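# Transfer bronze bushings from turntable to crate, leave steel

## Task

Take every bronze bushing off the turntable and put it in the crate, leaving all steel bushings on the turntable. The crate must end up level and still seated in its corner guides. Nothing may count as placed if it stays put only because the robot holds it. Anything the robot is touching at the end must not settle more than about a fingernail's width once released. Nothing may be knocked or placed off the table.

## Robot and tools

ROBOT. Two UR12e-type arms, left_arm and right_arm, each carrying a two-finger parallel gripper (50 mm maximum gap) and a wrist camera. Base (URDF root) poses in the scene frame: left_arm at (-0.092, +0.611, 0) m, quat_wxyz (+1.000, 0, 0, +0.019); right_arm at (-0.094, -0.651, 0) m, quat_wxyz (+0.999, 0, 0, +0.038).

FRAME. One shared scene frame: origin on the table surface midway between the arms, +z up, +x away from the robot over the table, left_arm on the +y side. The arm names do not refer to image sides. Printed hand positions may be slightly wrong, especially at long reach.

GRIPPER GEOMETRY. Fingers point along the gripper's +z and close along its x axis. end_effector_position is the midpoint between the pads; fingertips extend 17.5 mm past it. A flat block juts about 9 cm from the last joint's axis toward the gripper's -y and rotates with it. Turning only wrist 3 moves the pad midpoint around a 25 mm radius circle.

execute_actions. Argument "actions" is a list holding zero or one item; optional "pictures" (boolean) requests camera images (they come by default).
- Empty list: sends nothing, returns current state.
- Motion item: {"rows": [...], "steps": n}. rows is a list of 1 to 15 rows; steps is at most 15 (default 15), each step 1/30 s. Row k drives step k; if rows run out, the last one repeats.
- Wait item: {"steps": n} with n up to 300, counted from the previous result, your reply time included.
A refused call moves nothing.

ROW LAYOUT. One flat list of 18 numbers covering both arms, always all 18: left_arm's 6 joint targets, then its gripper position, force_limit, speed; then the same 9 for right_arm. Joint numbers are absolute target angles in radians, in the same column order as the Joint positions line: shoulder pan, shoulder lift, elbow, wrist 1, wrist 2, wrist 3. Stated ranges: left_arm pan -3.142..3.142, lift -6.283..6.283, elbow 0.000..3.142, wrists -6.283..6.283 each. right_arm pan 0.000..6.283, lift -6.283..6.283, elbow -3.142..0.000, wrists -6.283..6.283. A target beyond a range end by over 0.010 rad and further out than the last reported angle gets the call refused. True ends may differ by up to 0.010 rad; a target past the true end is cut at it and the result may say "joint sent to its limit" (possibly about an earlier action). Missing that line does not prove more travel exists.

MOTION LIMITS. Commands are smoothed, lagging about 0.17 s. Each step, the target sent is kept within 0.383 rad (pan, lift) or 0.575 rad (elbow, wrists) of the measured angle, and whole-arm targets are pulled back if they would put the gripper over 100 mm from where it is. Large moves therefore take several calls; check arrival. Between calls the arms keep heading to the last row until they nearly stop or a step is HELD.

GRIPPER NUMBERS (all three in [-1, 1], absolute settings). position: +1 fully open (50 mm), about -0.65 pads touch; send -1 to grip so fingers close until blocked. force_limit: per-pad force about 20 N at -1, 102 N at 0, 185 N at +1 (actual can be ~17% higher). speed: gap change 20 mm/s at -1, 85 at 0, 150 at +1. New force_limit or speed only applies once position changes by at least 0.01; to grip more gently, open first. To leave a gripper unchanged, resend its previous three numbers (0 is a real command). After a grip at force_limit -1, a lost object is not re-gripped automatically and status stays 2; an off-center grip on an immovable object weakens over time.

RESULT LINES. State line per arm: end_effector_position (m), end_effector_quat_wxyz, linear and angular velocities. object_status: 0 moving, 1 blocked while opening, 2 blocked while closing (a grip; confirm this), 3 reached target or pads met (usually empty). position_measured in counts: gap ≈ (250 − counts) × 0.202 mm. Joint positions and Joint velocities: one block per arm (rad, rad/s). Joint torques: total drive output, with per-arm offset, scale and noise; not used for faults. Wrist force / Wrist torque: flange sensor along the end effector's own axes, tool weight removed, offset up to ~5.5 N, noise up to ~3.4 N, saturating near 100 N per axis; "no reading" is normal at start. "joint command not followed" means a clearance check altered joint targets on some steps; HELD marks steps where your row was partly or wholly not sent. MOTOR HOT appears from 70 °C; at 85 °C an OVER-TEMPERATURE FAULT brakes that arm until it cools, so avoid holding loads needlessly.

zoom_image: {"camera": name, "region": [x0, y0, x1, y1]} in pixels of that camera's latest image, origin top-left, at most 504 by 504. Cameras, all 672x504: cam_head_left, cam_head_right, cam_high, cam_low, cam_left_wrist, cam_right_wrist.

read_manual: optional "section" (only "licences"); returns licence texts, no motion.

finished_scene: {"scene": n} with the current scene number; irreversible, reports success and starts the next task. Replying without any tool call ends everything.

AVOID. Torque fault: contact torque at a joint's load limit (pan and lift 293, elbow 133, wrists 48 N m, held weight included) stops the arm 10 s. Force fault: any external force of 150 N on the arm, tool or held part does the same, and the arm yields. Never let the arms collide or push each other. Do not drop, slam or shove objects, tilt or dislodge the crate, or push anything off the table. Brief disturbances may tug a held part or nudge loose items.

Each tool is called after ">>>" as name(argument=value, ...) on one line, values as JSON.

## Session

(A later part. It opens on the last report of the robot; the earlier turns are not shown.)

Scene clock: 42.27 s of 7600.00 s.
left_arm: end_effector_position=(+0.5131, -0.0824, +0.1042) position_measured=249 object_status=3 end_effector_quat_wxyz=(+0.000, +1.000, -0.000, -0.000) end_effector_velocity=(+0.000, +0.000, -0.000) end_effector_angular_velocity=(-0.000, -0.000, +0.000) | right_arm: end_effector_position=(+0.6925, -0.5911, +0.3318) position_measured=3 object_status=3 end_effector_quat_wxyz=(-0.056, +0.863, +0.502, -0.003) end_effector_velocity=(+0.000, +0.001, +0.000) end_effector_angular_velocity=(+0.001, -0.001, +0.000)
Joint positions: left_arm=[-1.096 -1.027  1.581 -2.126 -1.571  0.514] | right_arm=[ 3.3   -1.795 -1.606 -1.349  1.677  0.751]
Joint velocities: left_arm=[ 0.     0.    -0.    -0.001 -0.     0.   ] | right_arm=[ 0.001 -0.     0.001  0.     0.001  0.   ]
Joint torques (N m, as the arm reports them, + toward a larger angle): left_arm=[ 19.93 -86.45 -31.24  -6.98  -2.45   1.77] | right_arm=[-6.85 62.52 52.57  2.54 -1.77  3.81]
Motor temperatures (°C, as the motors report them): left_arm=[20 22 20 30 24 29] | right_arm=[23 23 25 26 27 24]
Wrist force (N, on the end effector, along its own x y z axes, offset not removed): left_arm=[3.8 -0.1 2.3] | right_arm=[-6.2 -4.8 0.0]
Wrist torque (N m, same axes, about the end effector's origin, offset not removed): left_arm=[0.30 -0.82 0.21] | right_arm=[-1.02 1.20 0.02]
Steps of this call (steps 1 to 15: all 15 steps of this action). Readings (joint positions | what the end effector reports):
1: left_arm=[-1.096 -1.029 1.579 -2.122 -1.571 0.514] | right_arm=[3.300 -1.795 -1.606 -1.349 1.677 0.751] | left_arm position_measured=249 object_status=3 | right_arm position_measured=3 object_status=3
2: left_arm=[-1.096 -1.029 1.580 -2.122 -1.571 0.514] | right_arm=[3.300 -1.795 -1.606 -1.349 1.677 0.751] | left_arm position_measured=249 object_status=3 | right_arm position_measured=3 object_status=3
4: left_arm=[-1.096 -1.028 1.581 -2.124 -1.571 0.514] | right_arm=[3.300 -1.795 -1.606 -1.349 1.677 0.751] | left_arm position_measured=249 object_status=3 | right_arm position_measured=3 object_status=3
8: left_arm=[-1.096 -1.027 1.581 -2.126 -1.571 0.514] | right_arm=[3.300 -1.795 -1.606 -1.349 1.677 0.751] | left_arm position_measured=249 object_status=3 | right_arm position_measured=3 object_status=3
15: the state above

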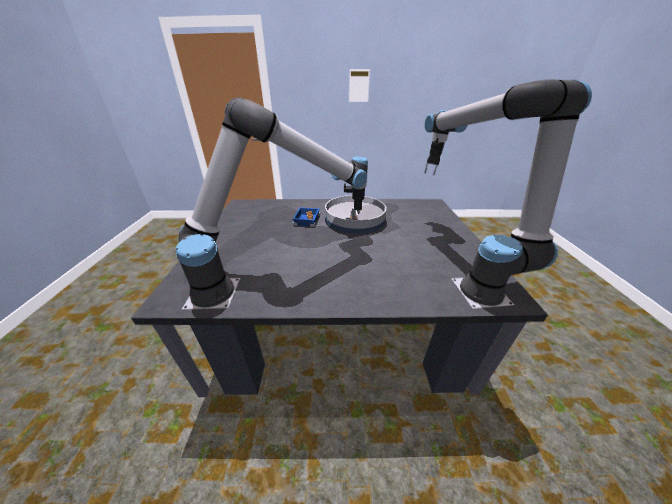

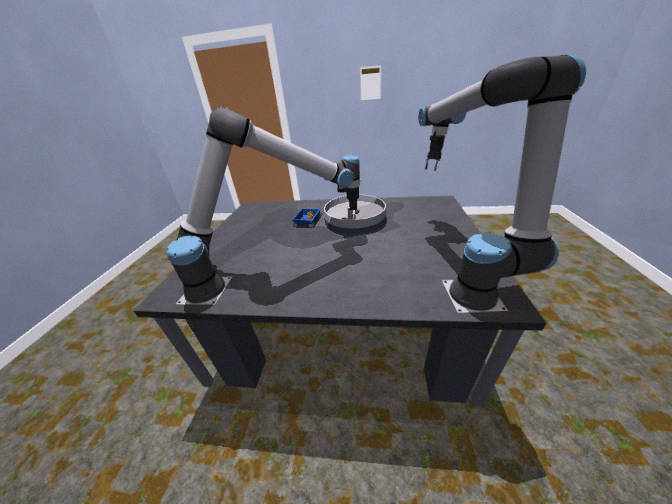

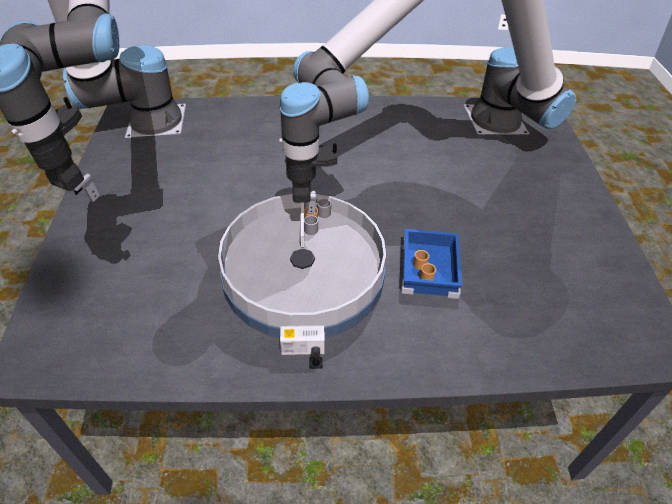

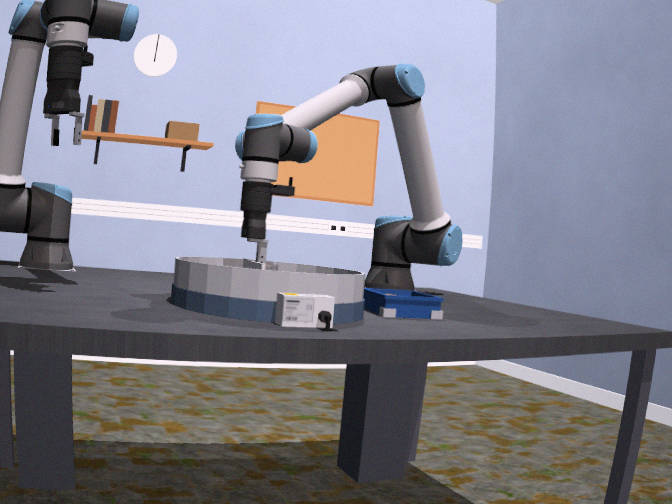

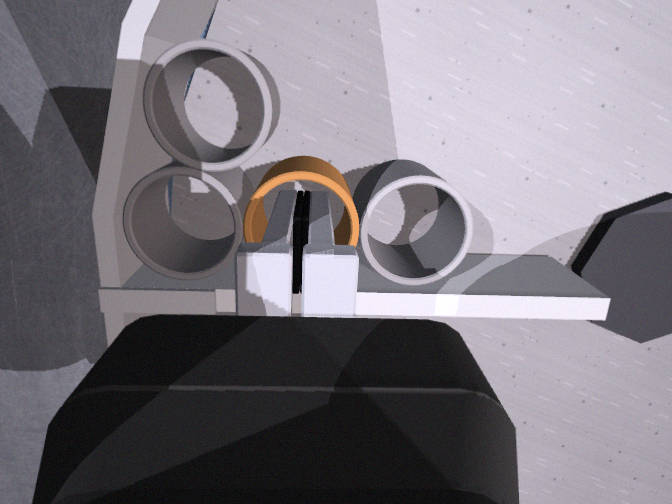

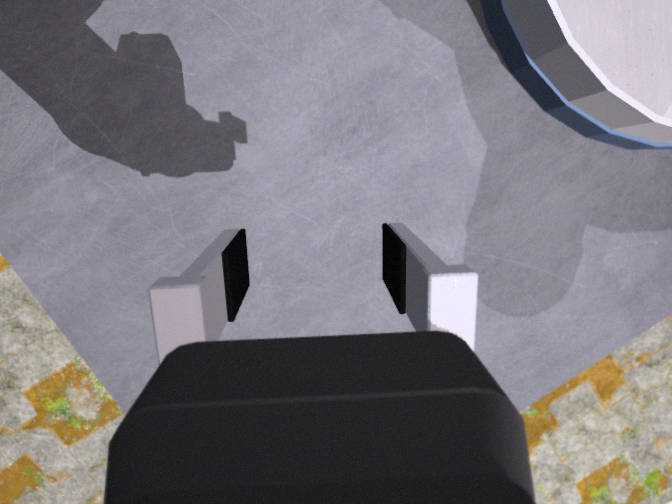

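>>> execute_actions(actions=[{"rows":[[-1.0955,-1.011,1.5935,-2.1535,-1.571,0.514,-0.65,-0.5,0.5,3.3,-1.795,-1.606,-1.349,1.677,0.751,1,0,0]]}], pictures=false)

>>> execute_actions(actions=[{"rows":[[-1.0955,-1.011,1.5935,-2.1535,-1.571,0.514,1,-0.5,-0.5,3.3,-1.795,-1.606,-1.349,1.677,0.751,1,0,0]]}], pictures=false)

>>> execute_actions(actions=[{"rows":[[-1.0955,-1.08,1.54,-2.031,-1.571,0.514,1,-0.5,-0.5,3.3,-1.795,-1.606,-1.349,1.677,0.751,1,0,0]]}], pictures=false)

>>> execute_actions(actions=[{"rows":[[-0.7,-1.195,1.75,-2.126,-1.571,-0.1,1,-0.5,-0.5,3.3,-1.795,-1.606,-1.349,1.677,0.751,1,0,0]]}], pictures=false)

>>> execute_actions(actions=[{"steps":20}])

Scene clock: 44.00 s of 7600.00 s.
left_arm: end_effector_position=(+0.5129, -0.0820, +0.0861) position_measured=249 object_status=3 end_effector_quat_wxyz=(+0.000, +1.000, +0.000, -0.000) end_effector_velocity=(+0.000, +0.000, -0.002) end_effector_angular_velocity=(-0.000, -0.000, -0.002) | right_arm: end_effector_position=(+0.6925, -0.5911, +0.3318) position_measured=3 object_status=3 end_effector_quat_wxyz=(-0.056, +0.863, +0.502, -0.003) end_effector_velocity=(-0.001, -0.001, -0.001) end_effector_angular_velocity=(-0.001, +0.002, -0.001)
Joint positions: left_arm=[-1.095 -1.011  1.593 -2.153 -1.571  0.514] | right_arm=[ 3.3   -1.795 -1.606 -1.349  1.677  0.751]
Joint velocities: left_arm=[ 0.     0.001  0.002 -0.003  0.     0.002] | right_arm=[-0.001 -0.    -0.002  0.    -0.    -0.   ]
Joint torques (N m, as the arm reports them, + toward a larger angle): left_arm=[ 14.37 -87.99 -30.76  -6.92  -2.46   1.82] | right_arm=[-7.72 63.45 51.96  2.84 -1.45  3.75]
Motor temperatures (°C, as the motors report them): left_arm=[20 22 20 30 24 29] | right_arm=[23 23 25 26 27 24]
Wrist force (N, on the end effector, along its own x y z axes, offset not removed): left_arm=[2.8 -0.8 1.5] | right_arm=[-4.5 -1.5 -5.4]
Wrist torque (N m, same axes, about the end effector's origin, offset not removed): left_arm=[0.00 -0.53 0.09] | right_arm=[-0.55 0.99 -0.02]
Steps of this call (steps 1 to 15: the robot went on to your last target; steps 16 to 37: nothing new was sent; steps 38 to 52: all 15 steps of this action). Readings (joint positions | what the end effector reports):
38: left_arm=[-1.095 -1.026 1.582 -2.127 -1.571 0.514] | right_arm=[3.300 -1.795 -1.606 -1.349 1.677 0.751] | left_arm position_measured=249 object_status=3 | right_arm position_measured=3 object_status=3
39: left_arm=[-1.095 -1.023 1.584 -2.131 -1.571 0.514] | right_arm=[3.300 -1.795 -1.606 -1.349 1.677 0.751] | left_arm position_measured=249 object_status=3 | right_arm position_measured=3 object_status=3
41: left_arm=[-1.095 -1.017 1.589 -2.142 -1.571 0.514] | right_arm=[3.300 -1.795 -1.606 -1.349 1.677 0.751] | left_arm position_measured=249 object_status=3 | right_arm position_measured=3 object_status=3
45: left_arm=[-1.095 -1.012 1.592 -2.151 -1.571 0.514] | right_arm=[3.300 -1.795 -1.606 -1.349 1.677 0.751] | left_arm position_measured=249 object_status=3 | right_arm position_measured=3 object_status=3
52: the state above

Scene clock: 44.50 s of 7600.00 s.
left_arm: end_effector_position=(+0.5129, -0.0820, +0.0859) position_measured=214 object_status=1 end_effector_quat_wxyz=(+0.000, +1.000, +0.000, -0.000) end_effector_velocity=(+0.000, -0.000, +0.000) end_effector_angular_velocity=(-0.001, -0.000, -0.000) | right_arm: end_effector_position=(+0.6925, -0.5911, +0.3318) position_measured=3 object_status=3 end_effector_quat_wxyz=(-0.056, +0.863, +0.502, -0.003) end_effector_velocity=(-0.000, +0.000, -0.002) end_effector_angular_velocity=(-0.001, +0.002, +0.000)
Joint positions: left_arm=[-1.095 -1.011  1.593 -2.154 -1.571  0.514] | right_arm=[ 3.3   -1.795 -1.606 -1.349  1.677  0.751]
Joint velocities: left_arm=[ 0.  0. -0. -0. -0.  0.] | right_arm=[ 0.    -0.001 -0.002  0.    -0.001  0.   ]
Joint torques (N m, as the arm reports them, + toward a larger angle): left_arm=[ 15.23 -85.99 -29.36  -6.48  -1.65   2.1 ] | right_arm=[-4.29 62.3  52.23  2.82 -2.15  3.52]
Motor temperatures (°C, as the motors report them): left_arm=[20 22 20 30 24 29] | right_arm=[23 23 25 26 27 24]
Wrist force (N, on the end effector, along its own x y z axes, offset not removed): left_arm=[4.6 -0.5 0.2] | right_arm=[-1.3 1.1 -7.3]
Wrist torque (N m, same axes, about the end effector's origin, offset not removed): left_arm=[0.18 -1.19 -0.04] | right_arm=[-0.09 0.23 -0.17]
Steps of this call (steps 1 to 15: all 15 steps of this action). Readings (joint positions | what the end effector reports):
1: left_arm=[-1.095 -1.011 1.593 -2.153 -1.571 0.514] | right_arm=[3.300 -1.795 -1.606 -1.349 1.677 0.751] | left_arm position_measured=244 object_status=0 | right_arm position_measured=3 object_status=3
2: left_arm=[-1.095 -1.011 1.593 -2.153 -1.571 0.514] | right_arm=[3.300 -1.795 -1.606 -1.349 1.677 0.751] | left_arm position_measured=235 object_status=0 | right_arm position_measured=3 object_status=3
4: left_arm=[-1.095 -1.011 1.593 -2.153 -1.571 0.514] | right_arm=[3.300 -1.795 -1.606 -1.349 1.677 0.751] | left_arm position_measured=218 object_status=0 | right_arm position_measured=3 object_status=3
8: left_arm=[-1.095 -1.011 1.593 -2.153 -1.571 0.514] | right_arm=[3.300 -1.795 -1.606 -1.349 1.677 0.751] | left_arm position_measured=213 object_status=0 | right_arm position_measured=3 object_status=3
15: the state above

Scene clock: 45.00 s of 7600.00 s.
left_arm: end_effector_position=(+0.5122, -0.0805, +0.1671) position_measured=214 object_status=1 end_effector_quat_wxyz=(+0.000, +1.000, +0.000, -0.000) end_effector_velocity=(-0.001, +0.001, +0.007) end_effector_angular_velocity=(+0.002, +0.001, -0.000) | right_arm: end_effector_position=(+0.6925, -0.5911, +0.3318) position_measured=3 object_status=3 end_effector_quat_wxyz=(-0.056, +0.863, +0.502, -0.003) end_effector_velocity=(-0.001, +0.001, -0.001) end_effector_angular_velocity=(+0.000, +0.001, +0.002)
Joint positions: left_arm=[-1.095 -1.079  1.54  -2.032 -1.571  0.514] | right_arm=[ 3.3   -1.795 -1.606 -1.349  1.677  0.751]
Joint velocities: left_arm=[-0.    -0.006 -0.004  0.013 -0.     0.   ] | right_arm=[ 0.001  0.    -0.001  0.     0.001 -0.001]
Joint torques (N m, as the arm reports them, + toward a larger angle): left_arm=[ -16.78 -104.1   -56.41   -2.62   -0.81    1.99] | right_arm=[-2.92 62.99 52.15  3.2  -1.99  3.8 ]
Motor temperatures (°C, as the motors report them): left_arm=[20 22 20 30 24 29] | right_arm=[23 23 25 26 27 24]
Wrist force (N, on the end effector, along its own x y z axes, offset not removed): left_arm=[9.0 0.4 1.6] | right_arm=[-1.8 1.2 -6.0]
Wrist torque (N m, same axes, about the end effector's origin, offset not removed): left_arm=[0.27 -1.87 -0.11] | right_arm=[-0.20 0.39 -0.31]
Steps of this call (steps 1 to 15: all 15 steps of this action). Readings (joint positions | what the end effector reports):
1: left_arm=[-1.095 -1.012 1.593 -2.153 -1.571 0.514] | right_arm=[3.300 -1.795 -1.606 -1.349 1.677 0.751] | left_arm position_measured=214 object_status=1 | right_arm position_measured=3 object_status=3
2: left_arm=[-1.095 -1.019 1.588 -2.143 -1.571 0.514] | right_arm=[3.300 -1.795 -1.606 -1.349 1.677 0.751] | left_arm position_measured=214 object_status=1 | right_arm position_measured=3 object_status=3
4: left_arm=[-1.095 -1.048 1.564 -2.094 -1.571 0.514] | right_arm=[3.300 -1.795 -1.606 -1.349 1.677 0.751] | left_arm position_measured=214 object_status=1 | right_arm position_measured=3 object_status=3
8: left_arm=[-1.095 -1.073 1.545 -2.046 -1.571 0.514] | right_arm=[3.300 -1.795 -1.606 -1.349 1.677 0.751] | left_arm position_measured=214 object_status=1 | right_arm position_measured=3 object_status=3
15: the state above

Scene clock: 45.50 s of 7600.00 s.
left_arm: end_effector_position=(+0.6301, +0.1726, +0.1550) position_measured=214 object_status=1 end_effector_quat_wxyz=(+0.001, +0.929, +0.371, +0.000) end_effector_velocity=(+0.168, +0.591, -0.035) end_effector_angular_velocity=(+0.003, +0.006, +1.788) | right_arm: end_effector_position=(+0.6925, -0.5911, +0.3318) position_measured=3 object_status=3 end_effector_quat_wxyz=(-0.056, +0.863, +0.502, -0.003) end_effector_velocity=(-0.000, -0.000, -0.001) end_effector_angular_velocity=(-0.000, +0.001, -0.001)
Joint positions: left_arm=[-0.793 -1.17   1.704 -2.106 -1.571  0.056] | right_arm=[ 3.3   -1.795 -1.606 -1.349  1.677  0.751]
Joint velocities: left_arm=[ 0.693 -0.194  0.358 -0.158  0.    -1.095] | right_arm=[-0.    -0.    -0.001  0.001  0.     0.   ]
Joint torques (N m, as the arm reports them, + toward a larger angle): left_arm=[ 26.51 -99.08 -27.47  -6.41   2.36  -5.38] | right_arm=[-3.64 63.33 51.82  2.81 -1.95  3.8 ]
Motor temperatures (°C, as the motors report them): left_arm=[20 22 20 30 24 29] | right_arm=[23 23 25 26 27 24]
Wrist force (N, on the end effector, along its own x y z axes, offset not removed): left_arm=[7.0 -1.8 4.4] | right_arm=[-2.2 2.5 -4.0]
Wrist torque (N m, same axes, about the end effector's origin, offset not removed): left_arm=[0.02 -1.51 0.17] | right_arm=[0.18 0.33 -0.14]
Steps of this call (steps 1 to 15: all 15 steps of this action). Readings (joint positions | what the end effector reports):
1: left_arm=[-1.095 -1.080 1.541 -2.032 -1.571 0.513] | right_arm=[3.300 -1.795 -1.606 -1.349 1.677 0.751] | left_arm position_measured=214 object_status=1 | right_arm position_measured=3 object_status=3
2: left_arm=[-1.086 -1.085 1.548 -2.037 -1.571 0.504] | right_arm=[3.300 -1.795 -1.606 -1.349 1.677 0.751] | left_arm position_measured=214 object_status=1 | right_arm position_measured=3 object_status=3
4: left_arm=[-1.042 -1.099 1.573 -2.048 -1.571 0.443] | right_arm=[3.300 -1.795 -1.606 -1.349 1.677 0.751] | left_arm position_measured=214 object_status=1 | right_arm position_measured=3 object_status=3
8: left_arm=[-0.953 -1.125 1.620 -2.069 -1.571 0.306] | right_arm=[3.300 -1.795 -1.606 -1.349 1.677 0.751] | left_arm position_measured=214 object_status=1 | right_arm position_measured=3 object_status=3
15: the state above

Scene clock: 46.17 s of 7600.00 s.
left_arm: end_effector_position=(+0.6489, +0.2512, +0.1499) position_measured=214 object_status=1 end_effector_quat_wxyz=(+0.000, +0.875, +0.483, -0.000) end_effector_velocity=(-0.000, +0.001, -0.000) end_effector_angular_velocity=(+0.001, +0.001, +0.002) | right_arm: end_effector_position=(+0.6925, -0.5911, +0.3318) position_measured=3 object_status=3 end_effector_quat_wxyz=(-0.056, +0.863, +0.502, -0.003) end_effector_velocity=(+0.001, +0.000, +0.001) end_effector_angular_velocity=(+0.001, -0.001, +0.001)
Joint positions: left_arm=[-0.7   -1.195  1.75  -2.126 -1.571 -0.1  ] | right_arm=[ 3.3   -1.795 -1.606 -1.349  1.677  0.751]
Joint velocities: left_arm=[ 0.001 -0.     0.001  0.001 -0.    -0.001] | right_arm=[ 0.    -0.     0.002 -0.     0.001 -0.001]
Joint torques (N m, as the arm reports them, + toward a larger angle): left_arm=[ 16.52 -92.63 -32.36  -6.88  -2.49  -1.94] | right_arm=[-6.36 64.33 53.27  3.06 -2.05  3.7 ]
Motor temperatures (°C, as the motors report them): left_arm=[20 22 20 30 24 29] | right_arm=[23 23 25 26 27 24]
Wrist force (N, on the end effector, along its own x y z axes, offset not removed): left_arm=[4.1 -5.2 3.0] | right_arm=[-10.4 -0.4 -1.8]
Wrist torque (N m, same axes, about the end effector's origin, offset not removed): left_arm=[-0.67 -0.75 0.24] | right_arm=[-0.37 1.89 0.22]
Steps of this call (steps 1 to 20: the robot went on to your last target). Readings (joint positions | what the end effector reports):
1: left_arm=[-0.770 -1.177 1.716 -2.111 -1.571 0.018] | right_arm=[3.300 -1.795 -1.606 -1.349 1.677 0.751] | left_arm position_measured=214 object_status=1 | right_arm position_measured=3 object_status=3
2: left_arm=[-0.750 -1.182 1.726 -2.115 -1.571 -0.015] | right_arm=[3.300 -1.795 -1.606 -1.349 1.677 0.751] | left_arm position_measured=214 object_status=1 | right_arm position_measured=3 object_status=3
4: left_arm=[-0.724 -1.189 1.738 -2.121 -1.571 -0.059] | right_arm=[3.300 -1.795 -1.606 -1.349 1.677 0.751] | left_arm position_measured=214 object_status=1 | right_arm position_measured=3 object_status=3
8: left_arm=[-0.706 -1.194 1.747 -2.125 -1.571 -0.090] | right_arm=[3.300 -1.795 -1.606 -1.349 1.677 0.751] | left_arm position_measured=214 object_status=1 | right_arm position_measured=3 object_status=3
20: the state above

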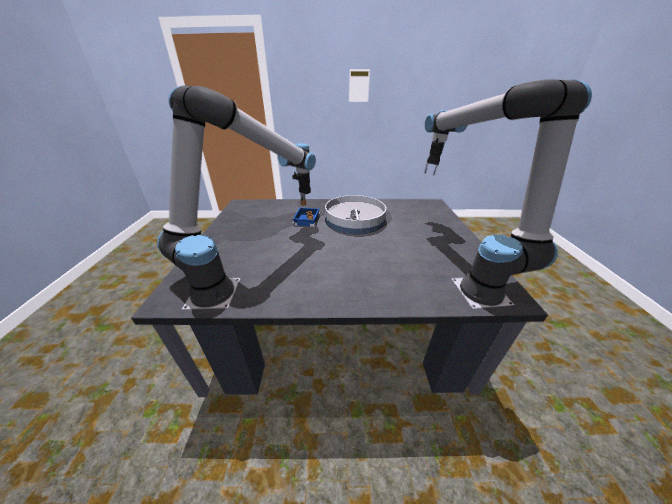

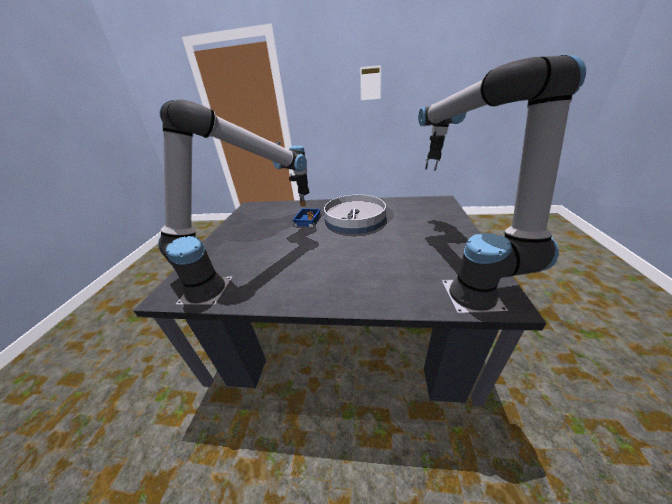

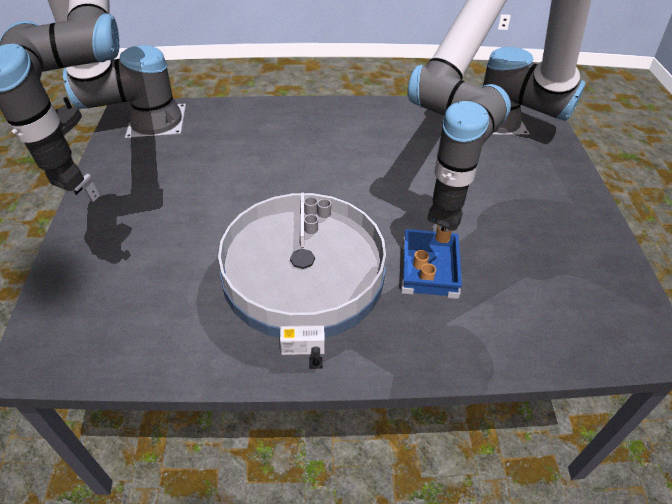

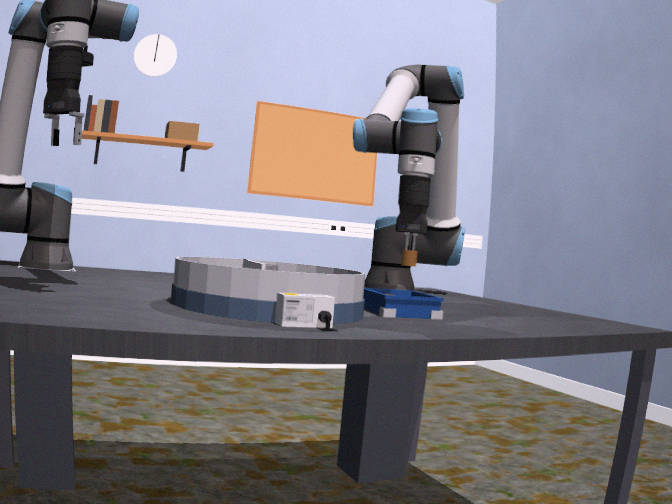

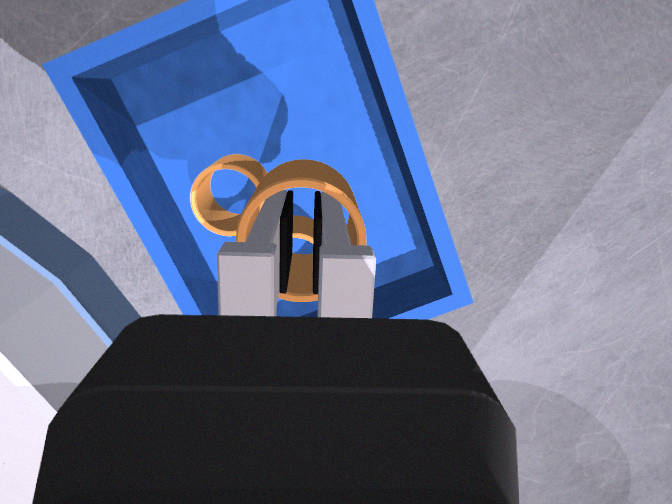

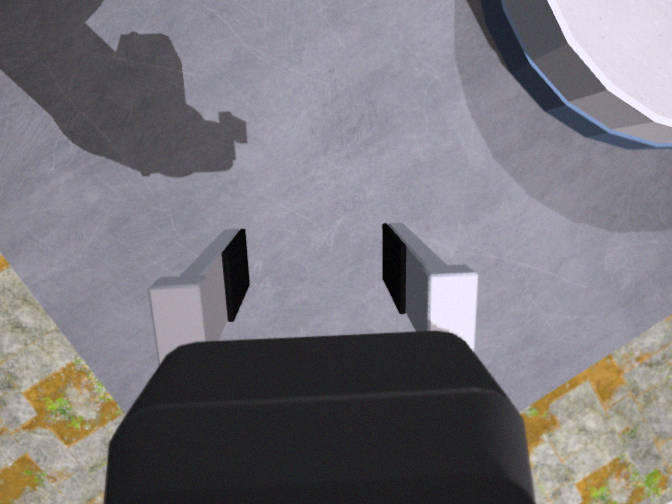

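Add margin.

>>> execute_actions(actions=[{"rows":[[-0.693,-1.102,1.822,-2.291,-1.571,-0.1,1,-0.5,-0.5,3.3,-1.795,-1.606,-1.349,1.677,0.751,1,0,0]]}], pictures=false)

>>> execute_actions(actions=[{"rows":[[-0.693,-1.102,1.822,-2.291,-1.571,-0.1,-0.65,-0.5,0,3.3,-1.795,-1.606,-1.349,1.677,0.751,1,0,0]],"steps":10}], pictures=false)

>>> execute_actions(actions=[{"rows":[[-0.693,-1.2,1.758,-2.129,-1.571,-0.1,-0.65,-0.5,0,3.3,-1.795,-1.606,-1.349,1.677,0.751,1,0,0]]}])

Scene clock: 47.43 s of 7600.00 s.
left_arm: end_effector_position=(+0.6482, +0.2590, +0.0518) position_measured=214 object_status=1 end_effector_quat_wxyz=(+0.000, +0.874, +0.487, -0.000) end_effector_velocity=(+0.001, -0.000, -0.009) end_effector_angular_velocity=(-0.003, -0.004, +0.000) | right_arm: end_effector_position=(+0.6925, -0.5911, +0.3318) position_measured=3 object_status=3 end_effector_quat_wxyz=(-0.056, +0.863, +0.502, -0.003) end_effector_velocity=(+0.001, -0.000, +0.001) end_effector_angular_velocity=(+0.000, -0.001, -0.001)
Joint positions: left_arm=[-0.693 -1.103  1.821 -2.289 -1.571 -0.1  ] | right_arm=[ 3.3   -1.795 -1.606 -1.349  1.677  0.751]
Joint velocities: left_arm=[ 0.     0.009  0.006 -0.02   0.     0.   ] | right_arm=[-0.    -0.     0.001  0.    -0.     0.   ]
Joint torques (N m, as the arm reports them, + toward a larger angle): left_arm=[ 15.18 -81.93 -28.41  -6.88  -0.76  -1.31] | right_arm=[-4.2  58.71 51.49  2.65 -1.48  3.76]
Motor temperatures (°C, as the motors report them): left_arm=[20 22 20 30 24 29] | right_arm=[23 23 25 26 27 24]
Wrist force (N, on the end effector, along its own x y z axes, offset not removed): left_arm=[7.1 -2.5 1.0] | right_arm=[-0.1 -2.2 -1.1]
Wrist torque (N m, same axes, about the end effector's origin, offset not removed): left_arm=[-0.19 -1.40 0.14] | right_arm=[-0.69 0.07 -0.10]
Steps of this call (steps 1 to 15: the robot went on to your last target; steps 16 to 23: nothing new was sent; steps 24 to 38: all 15 steps of this action). Readings (joint positions | what the end effector reports):
24: left_arm=[-0.700 -1.194 1.751 -2.127 -1.571 -0.100] | right_arm=[3.300 -1.795 -1.606 -1.349 1.677 0.751] | left_arm position_measured=214 object_status=1 | right_arm position_measured=3 object_status=3
25: left_arm=[-0.698 -1.186 1.758 -2.137 -1.571 -0.100] | right_arm=[3.300 -1.795 -1.606 -1.349 1.677 0.751] | left_arm position_measured=214 object_status=1 | right_arm position_measured=3 object_status=3
27: left_arm=[-0.696 -1.147 1.789 -2.197 -1.571 -0.100] | right_arm=[3.300 -1.795 -1.606 -1.349 1.677 0.751] | left_arm position_measured=214 object_status=1 | right_arm position_measured=3 object_status=3
31: left_arm=[-0.694 -1.112 1.814 -2.269 -1.571 -0.100] | right_arm=[3.300 -1.795 -1.606 -1.349 1.677 0.751] | left_arm position_measured=214 object_status=1 | right_arm position_measured=3 object_status=3
38: the state above

Scene clock: 47.77 s of 7600.00 s.
left_arm: end_effector_position=(+0.6481, +0.2590, +0.0509) position_measured=249 object_status=0 end_effector_quat_wxyz=(+0.000, +0.874, +0.487, -0.000) end_effector_velocity=(+0.000, -0.000, -0.000) end_effector_angular_velocity=(+0.000, -0.000, -0.000) | right_arm: end_effector_position=(+0.6925, -0.5911, +0.3318) position_measured=3 object_status=3 end_effector_quat_wxyz=(-0.056, +0.863, +0.502, -0.003) end_effector_velocity=(+0.001, +0.000, +0.002) end_effector_angular_velocity=(+0.002, -0.003, -0.000)
Joint positions: left_arm=[-0.693 -1.102  1.822 -2.291 -1.571 -0.1  ] | right_arm=[ 3.3   -1.795 -1.606 -1.349  1.677  0.751]
Joint velocities: left_arm=[-0.  0.  0. -0.  0.  0.] | right_arm=[-0.001  0.     0.003  0.     0.001 -0.   ]
Joint torques (N m, as the arm reports them, + toward a larger angle): left_arm=[ 17.35 -75.18 -27.17  -6.96   0.17  -1.58] | right_arm=[-6.79 62.38 51.55  2.75 -2.1   3.73]
Motor temperatures (°C, as the motors report them): left_arm=[20 22 20 30 24 29] | right_arm=[23 23 25 26 27 24]
Wrist force (N, on the end effector, along its own x y z axes, offset not removed): left_arm=[3.4 -0.9 0.4] | right_arm=[-0.3 -4.5 -2.1]
Wrist torque (N m, same axes, about the end effector's origin, offset not removed): left_arm=[0.20 -0.79 0.05] | right_arm=[-0.98 -0.01 -0.29]
Steps of this call (steps 1 to 10: all 10 steps of this action). Readings (joint positions | what the end effector reports):
1: left_arm=[-0.693 -1.103 1.822 -2.290 -1.571 -0.100] | right_arm=[3.300 -1.795 -1.606 -1.349 1.677 0.751] | left_arm position_measured=222 object_status=0 | right_arm position_measured=3 object_status=3
2: left_arm=[-0.693 -1.102 1.822 -2.290 -1.571 -0.100] | right_arm=[3.300 -1.795 -1.606 -1.349 1.677 0.751] | left_arm position_measured=236 object_status=0 | right_arm position_measured=3 object_status=3
4: left_arm=[-0.693 -1.102 1.822 -2.291 -1.571 -0.100] | right_arm=[3.300 -1.795 -1.606 -1.349 1.677 0.751] | left_arm position_measured=249 object_status=0 | right_arm position_measured=3 object_status=3
8: left_arm=[-0.693 -1.102 1.822 -2.291 -1.571 -0.100] | right_arm=[3.300 -1.795 -1.606 -1.349 1.677 0.751] | left_arm position_measured=249 object_status=0 | right_arm position_measured=3 object_status=3
10: the state above

Scene clock: 48.27 s of 7600.00 s.
left_arm: end_effector_position=(+0.6485, +0.2588, +0.1487) position_measured=249 object_status=3 end_effector_quat_wxyz=(+0.000, +0.874, +0.487, -0.000) end_effector_velocity=(-0.001, +0.001, +0.009) end_effector_angular_velocity=(+0.002, +0.002, -0.001) | right_arm: end_effector_position=(+0.6925, -0.5911, +0.3318) position_measured=3 object_status=3 end_effector_quat_wxyz=(-0.056, +0.863, +0.502, -0.003) end_effector_velocity=(-0.000, -0.000, -0.001) end_effector_angular_velocity=(-0.002, +0.001, +0.001)
Joint positions: left_arm=[-0.693 -1.199  1.759 -2.131 -1.571 -0.1  ] | right_arm=[ 3.3   -1.795 -1.606 -1.349  1.677  0.751]
Joint velocities: left_arm=[-0.    -0.009 -0.006  0.018  0.     0.001] | right_arm=[ 0.001 -0.    -0.001  0.    -0.001 -0.   ]
Joint torques (N m, as the arm reports them, + toward a larger angle): left_arm=[ 13.71 -88.32 -53.89  -1.92   2.01  -1.82] | right_arm=[-4.35 62.68 51.96  2.88 -1.83  3.7 ]
Motor temperatures (°C, as the motors report them): left_arm=[20 22 20 30 24 29] | right_arm=[23 23 25 26 27 24]
Wrist force (N, on the end effector, along its own x y z axes, offset not removed): left_arm=[7.4 1.2 1.8] | right_arm=[-5.0 -7.4 -1.7]
Wrist torque (N m, same axes, about the end effector's origin, offset not removed): left_arm=[0.49 -1.52 -0.06] | right_arm=[-1.36 1.02 -0.25]
Steps of this call (steps 1 to 15: all 15 steps of this action). Readings (joint positions | what the end effector reports):
1: left_arm=[-0.693 -1.103 1.822 -2.290 -1.571 -0.100] | right_arm=[3.300 -1.795 -1.606 -1.349 1.677 0.751] | left_arm position_measured=249 object_status=3 | right_arm position_measured=3 object_status=3
2: left_arm=[-0.693 -1.111 1.815 -2.280 -1.571 -0.100] | right_arm=[3.300 -1.795 -1.606 -1.349 1.677 0.751] | left_arm position_measured=249 object_status=3 | right_arm position_measured=3 object_status=3
4: left_arm=[-0.693 -1.151 1.787 -2.221 -1.571 -0.100] | right_arm=[3.300 -1.795 -1.606 -1.349 1.677 0.751] | left_arm position_measured=249 object_status=3 | right_arm position_measured=3 object_status=3
8: left_arm=[-0.693 -1.189 1.765 -2.150 -1.571 -0.100] | right_arm=[3.300 -1.795 -1.606 -1.349 1.677 0.751] | left_arm position_measured=249 object_status=3 | right_arm position_measured=3 object_status=3
15: the state above

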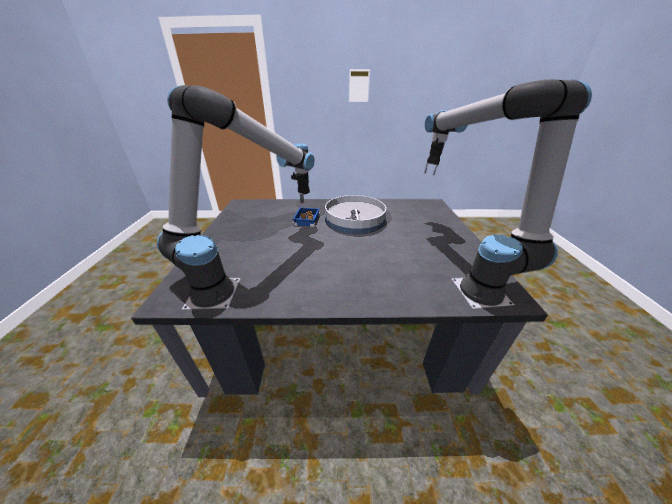

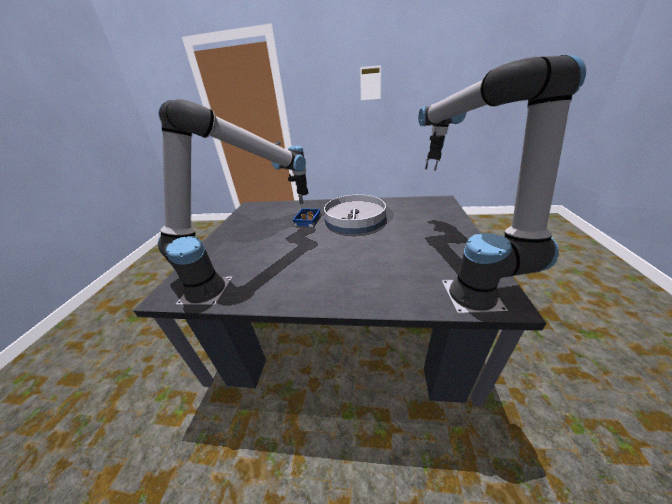

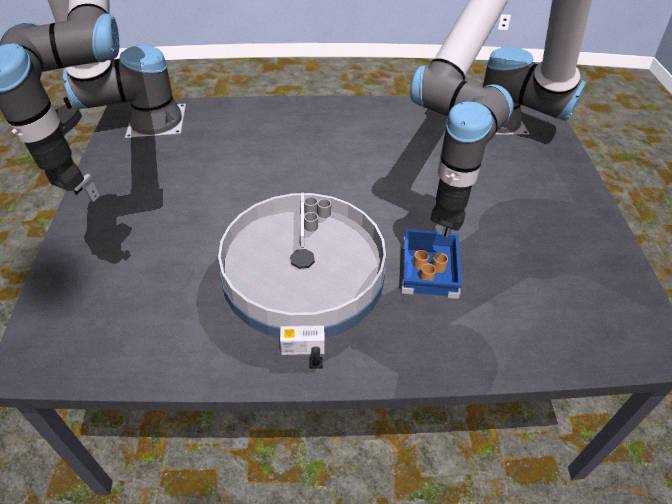

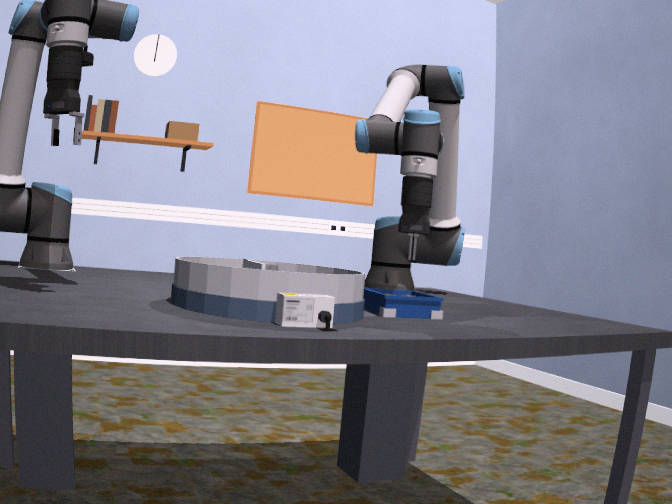

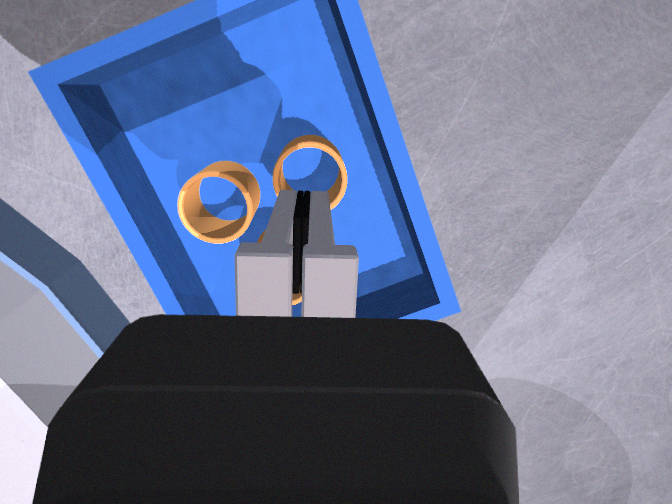

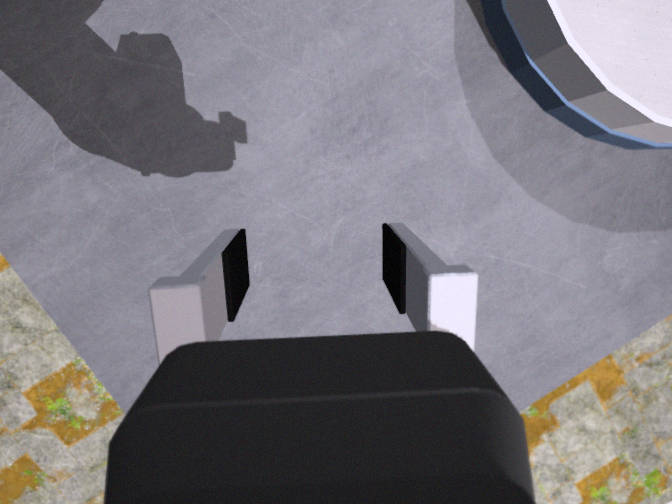

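>>> finished_scene(scene=2)

The scene is finished: the task was done.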